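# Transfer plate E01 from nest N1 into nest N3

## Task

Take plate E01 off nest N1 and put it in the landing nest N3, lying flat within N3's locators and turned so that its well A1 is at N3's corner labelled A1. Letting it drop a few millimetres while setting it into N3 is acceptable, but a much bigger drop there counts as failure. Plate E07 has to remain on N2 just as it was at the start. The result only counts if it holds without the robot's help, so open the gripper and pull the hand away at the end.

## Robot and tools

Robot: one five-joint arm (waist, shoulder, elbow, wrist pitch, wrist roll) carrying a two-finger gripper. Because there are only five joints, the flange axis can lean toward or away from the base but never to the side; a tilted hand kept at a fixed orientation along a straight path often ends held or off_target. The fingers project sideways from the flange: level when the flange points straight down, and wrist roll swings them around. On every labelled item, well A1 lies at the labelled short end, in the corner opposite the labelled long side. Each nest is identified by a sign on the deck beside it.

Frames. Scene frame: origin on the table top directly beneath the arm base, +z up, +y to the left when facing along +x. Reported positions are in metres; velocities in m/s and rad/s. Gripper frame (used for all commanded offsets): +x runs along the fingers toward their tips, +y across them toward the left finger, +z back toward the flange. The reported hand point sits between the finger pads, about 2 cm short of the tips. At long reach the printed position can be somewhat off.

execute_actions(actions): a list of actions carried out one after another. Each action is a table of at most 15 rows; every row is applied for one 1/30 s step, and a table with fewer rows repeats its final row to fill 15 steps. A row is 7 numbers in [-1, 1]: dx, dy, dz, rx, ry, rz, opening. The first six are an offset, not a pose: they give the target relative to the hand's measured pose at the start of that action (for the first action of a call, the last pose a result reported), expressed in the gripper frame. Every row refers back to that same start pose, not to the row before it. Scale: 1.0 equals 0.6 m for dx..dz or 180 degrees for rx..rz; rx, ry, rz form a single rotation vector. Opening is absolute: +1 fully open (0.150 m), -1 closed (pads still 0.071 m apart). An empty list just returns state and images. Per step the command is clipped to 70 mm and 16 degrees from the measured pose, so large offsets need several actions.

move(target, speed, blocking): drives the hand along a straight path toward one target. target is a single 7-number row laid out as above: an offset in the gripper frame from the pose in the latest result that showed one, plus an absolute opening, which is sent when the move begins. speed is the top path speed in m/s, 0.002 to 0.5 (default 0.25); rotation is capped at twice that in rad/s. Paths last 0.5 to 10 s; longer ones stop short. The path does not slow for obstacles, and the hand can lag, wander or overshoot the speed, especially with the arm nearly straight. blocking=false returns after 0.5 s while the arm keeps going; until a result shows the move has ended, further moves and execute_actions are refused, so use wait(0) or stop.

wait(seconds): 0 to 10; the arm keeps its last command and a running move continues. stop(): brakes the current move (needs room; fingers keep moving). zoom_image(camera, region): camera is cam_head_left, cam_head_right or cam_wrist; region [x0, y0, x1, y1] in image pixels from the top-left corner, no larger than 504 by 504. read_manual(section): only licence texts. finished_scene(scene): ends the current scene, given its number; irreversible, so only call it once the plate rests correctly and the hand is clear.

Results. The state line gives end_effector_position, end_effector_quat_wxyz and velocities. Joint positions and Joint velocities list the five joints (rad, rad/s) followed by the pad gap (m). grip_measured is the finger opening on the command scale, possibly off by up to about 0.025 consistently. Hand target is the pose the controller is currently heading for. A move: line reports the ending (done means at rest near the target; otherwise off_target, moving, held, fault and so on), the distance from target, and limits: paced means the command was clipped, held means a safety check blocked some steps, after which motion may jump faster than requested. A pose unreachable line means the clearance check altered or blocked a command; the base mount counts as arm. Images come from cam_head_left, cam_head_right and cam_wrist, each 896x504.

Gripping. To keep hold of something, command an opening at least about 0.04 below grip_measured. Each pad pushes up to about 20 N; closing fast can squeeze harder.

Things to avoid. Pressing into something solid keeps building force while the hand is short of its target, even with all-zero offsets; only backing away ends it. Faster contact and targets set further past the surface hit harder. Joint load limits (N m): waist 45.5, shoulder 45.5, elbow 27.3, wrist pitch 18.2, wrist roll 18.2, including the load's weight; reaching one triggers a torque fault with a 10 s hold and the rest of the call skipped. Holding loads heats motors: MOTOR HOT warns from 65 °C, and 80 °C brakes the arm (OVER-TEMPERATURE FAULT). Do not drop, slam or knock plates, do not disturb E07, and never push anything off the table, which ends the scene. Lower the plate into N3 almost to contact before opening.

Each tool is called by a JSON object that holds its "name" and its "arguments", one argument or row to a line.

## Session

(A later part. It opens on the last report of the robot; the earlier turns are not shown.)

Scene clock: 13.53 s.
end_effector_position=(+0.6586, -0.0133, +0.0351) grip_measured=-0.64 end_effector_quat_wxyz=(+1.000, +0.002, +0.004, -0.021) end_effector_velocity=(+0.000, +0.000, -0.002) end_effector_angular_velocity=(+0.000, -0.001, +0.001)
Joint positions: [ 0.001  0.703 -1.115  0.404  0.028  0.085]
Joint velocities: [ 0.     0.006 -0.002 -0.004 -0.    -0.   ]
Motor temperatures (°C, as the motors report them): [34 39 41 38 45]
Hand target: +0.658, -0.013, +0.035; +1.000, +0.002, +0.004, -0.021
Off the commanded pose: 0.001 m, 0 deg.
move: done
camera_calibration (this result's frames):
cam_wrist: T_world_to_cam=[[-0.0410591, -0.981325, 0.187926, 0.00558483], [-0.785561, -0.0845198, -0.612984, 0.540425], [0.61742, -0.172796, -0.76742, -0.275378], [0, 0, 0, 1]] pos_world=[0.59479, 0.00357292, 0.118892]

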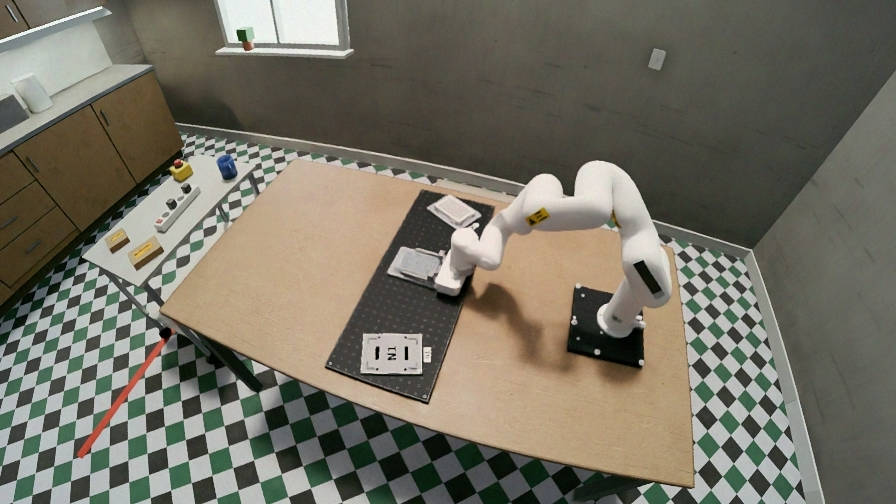

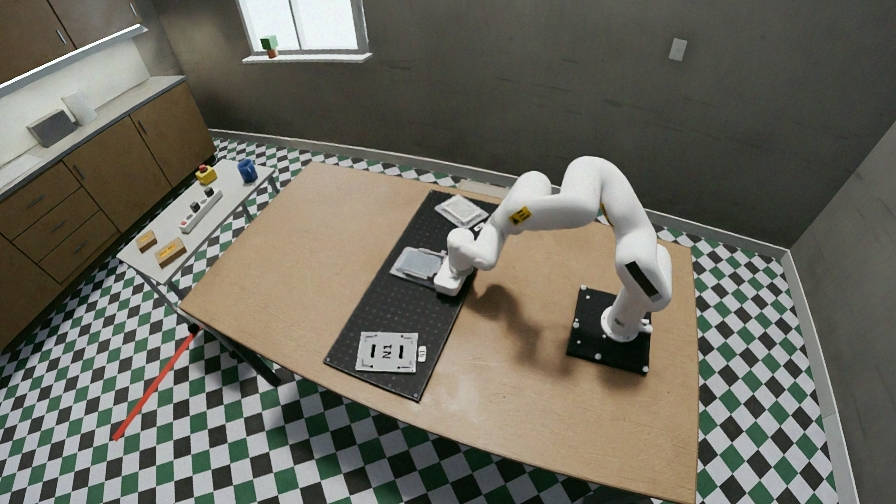

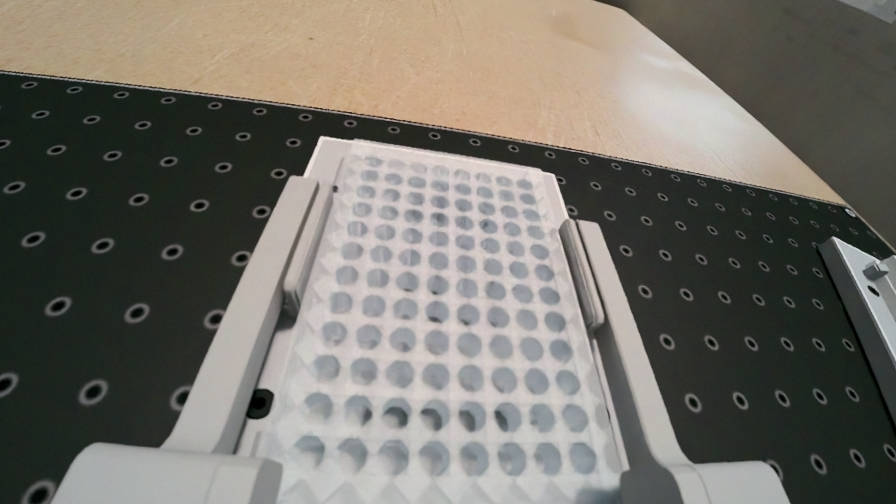

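{"name": "execute_actions", "arguments": {
  "actions": [
    [[0,0,0,0,0,0,-0.5]],
    [[0,0,0,0,0,0,-0.35]]
  ]
}}

{"name": "move", "arguments": {
  "target": [-0.1, 0, 0.2, 0, 0, 0, -0.35],
  "speed": 0.12
}}

Scene clock: 14.60 s.
end_effector_position=(+0.6586, -0.0134, +0.0351) grip_measured=-0.35 end_effector_quat_wxyz=(+1.000, +0.002, +0.004, -0.021) end_effector_velocity=(-0.000, -0.000, -0.000) end_effector_angular_velocity=(-0.000, -0.000, -0.001)
Joint positions: [ 0.001  0.703 -1.115  0.404  0.028  0.097]
Joint velocities: [-0.     0.     0.    -0.     0.001  0.   ]
Motor temperatures (°C, as the motors report them): [34 39 41 38 45]
Hand target: +0.659, -0.013, +0.035; +1.000, +0.002, +0.004, -0.021
Off the commanded pose: 0.000 m, 0 deg.
camera_calibration (this result's frames):
cam_wrist: T_world_to_cam=[[-0.0411389, -0.981321, 0.187929, 0.0056006], [-0.785608, -0.0844466, -0.612935, 0.540419], [0.617356, -0.172854, -0.767459, -0.275349], [0, 0, 0, 1]] pos_world=[0.594776, 0.00353747, 0.11887]

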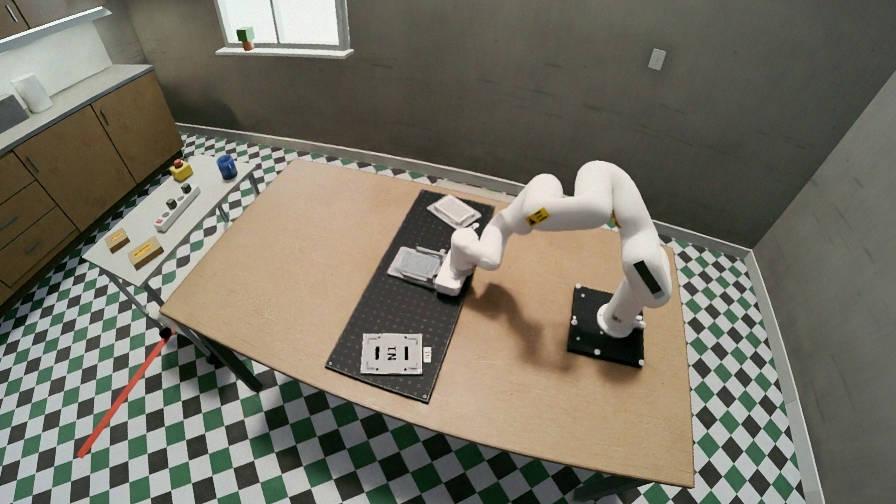

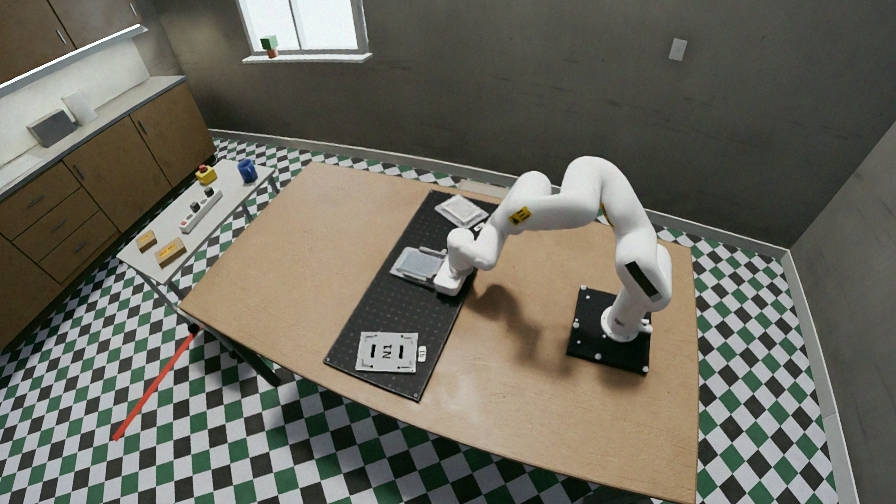

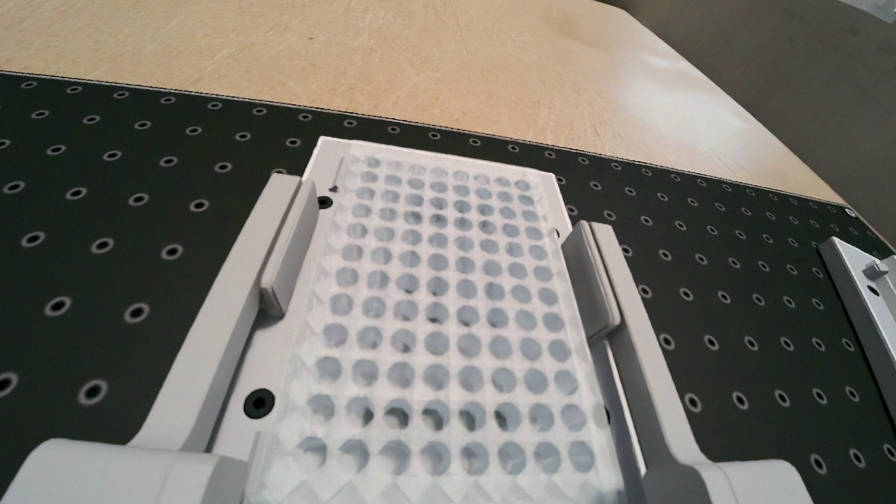

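Scene clock: 16.23 s.
end_effector_position=(+0.5992, -0.0113, +0.1549) grip_measured=-0.35 end_effector_quat_wxyz=(+1.000, +0.002, +0.004, -0.021) end_effector_velocity=(-0.001, -0.001, +0.003) end_effector_angular_velocity=(-0.000, -0.003, -0.002)
Joint positions: [ 0.005  0.241 -0.818  0.57   0.031  0.097]
Joint velocities: [-0.002 -0.009  0.004  0.001 -0.     0.   ]
Motor temperatures (°C, as the motors report them): [34 39 42 38 45]
Hand target: +0.599, -0.011, +0.155; +1.000, +0.002, +0.004, -0.021
Off the commanded pose: 0.001 m, 0 deg.
move: done
camera_calibration (this result's frames):
cam_wrist: T_world_to_cam=[[-0.0410507, -0.981327, 0.187917, -0.0174335], [-0.785918, -0.0844208, -0.61254, 0.56752], [0.616966, -0.172833, -0.767777, -0.14605], [0, 0, 0, 1]] pos_world=[0.535417, 0.00556023, 0.238771]

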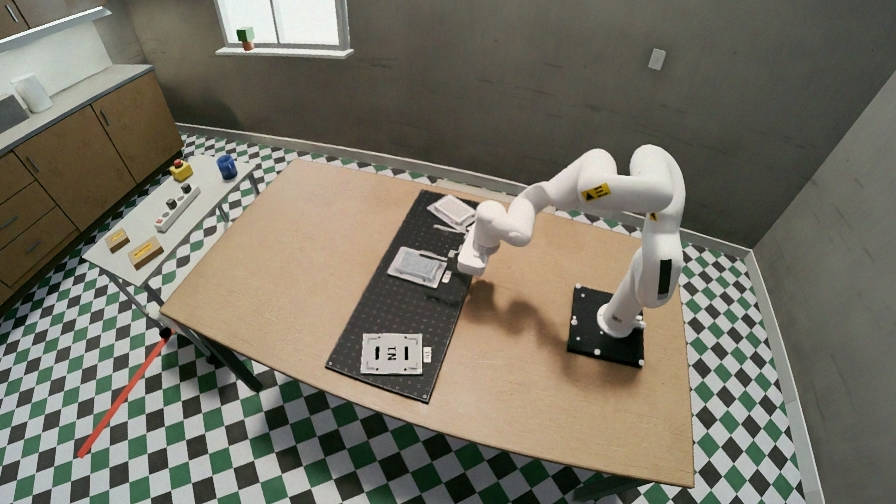

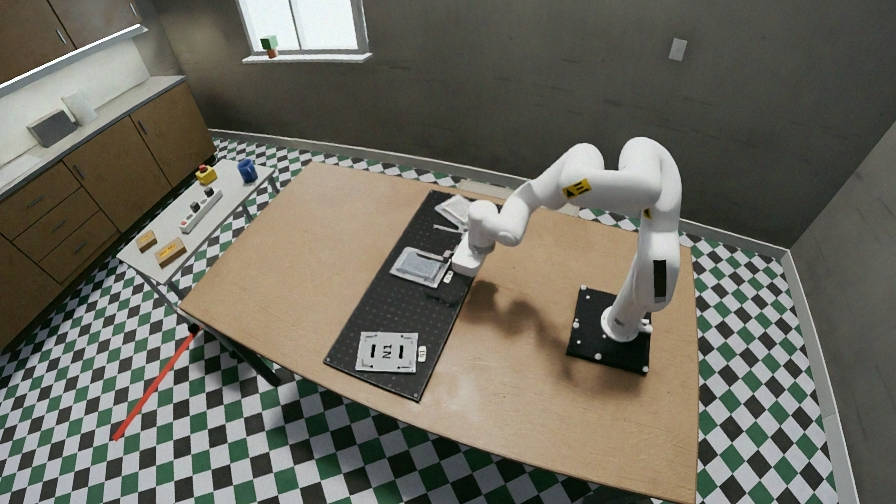

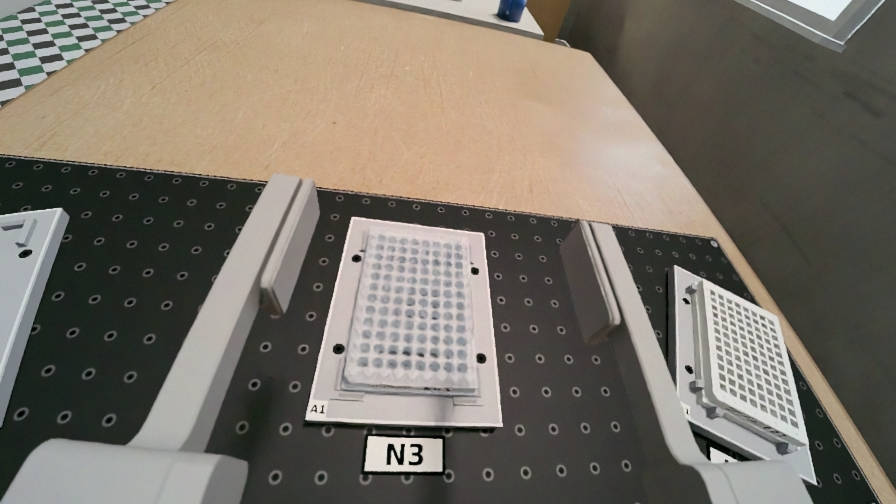

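{"name": "finished_scene", "arguments": {
  "scene": 2
}}

The scene is finished: the task was done.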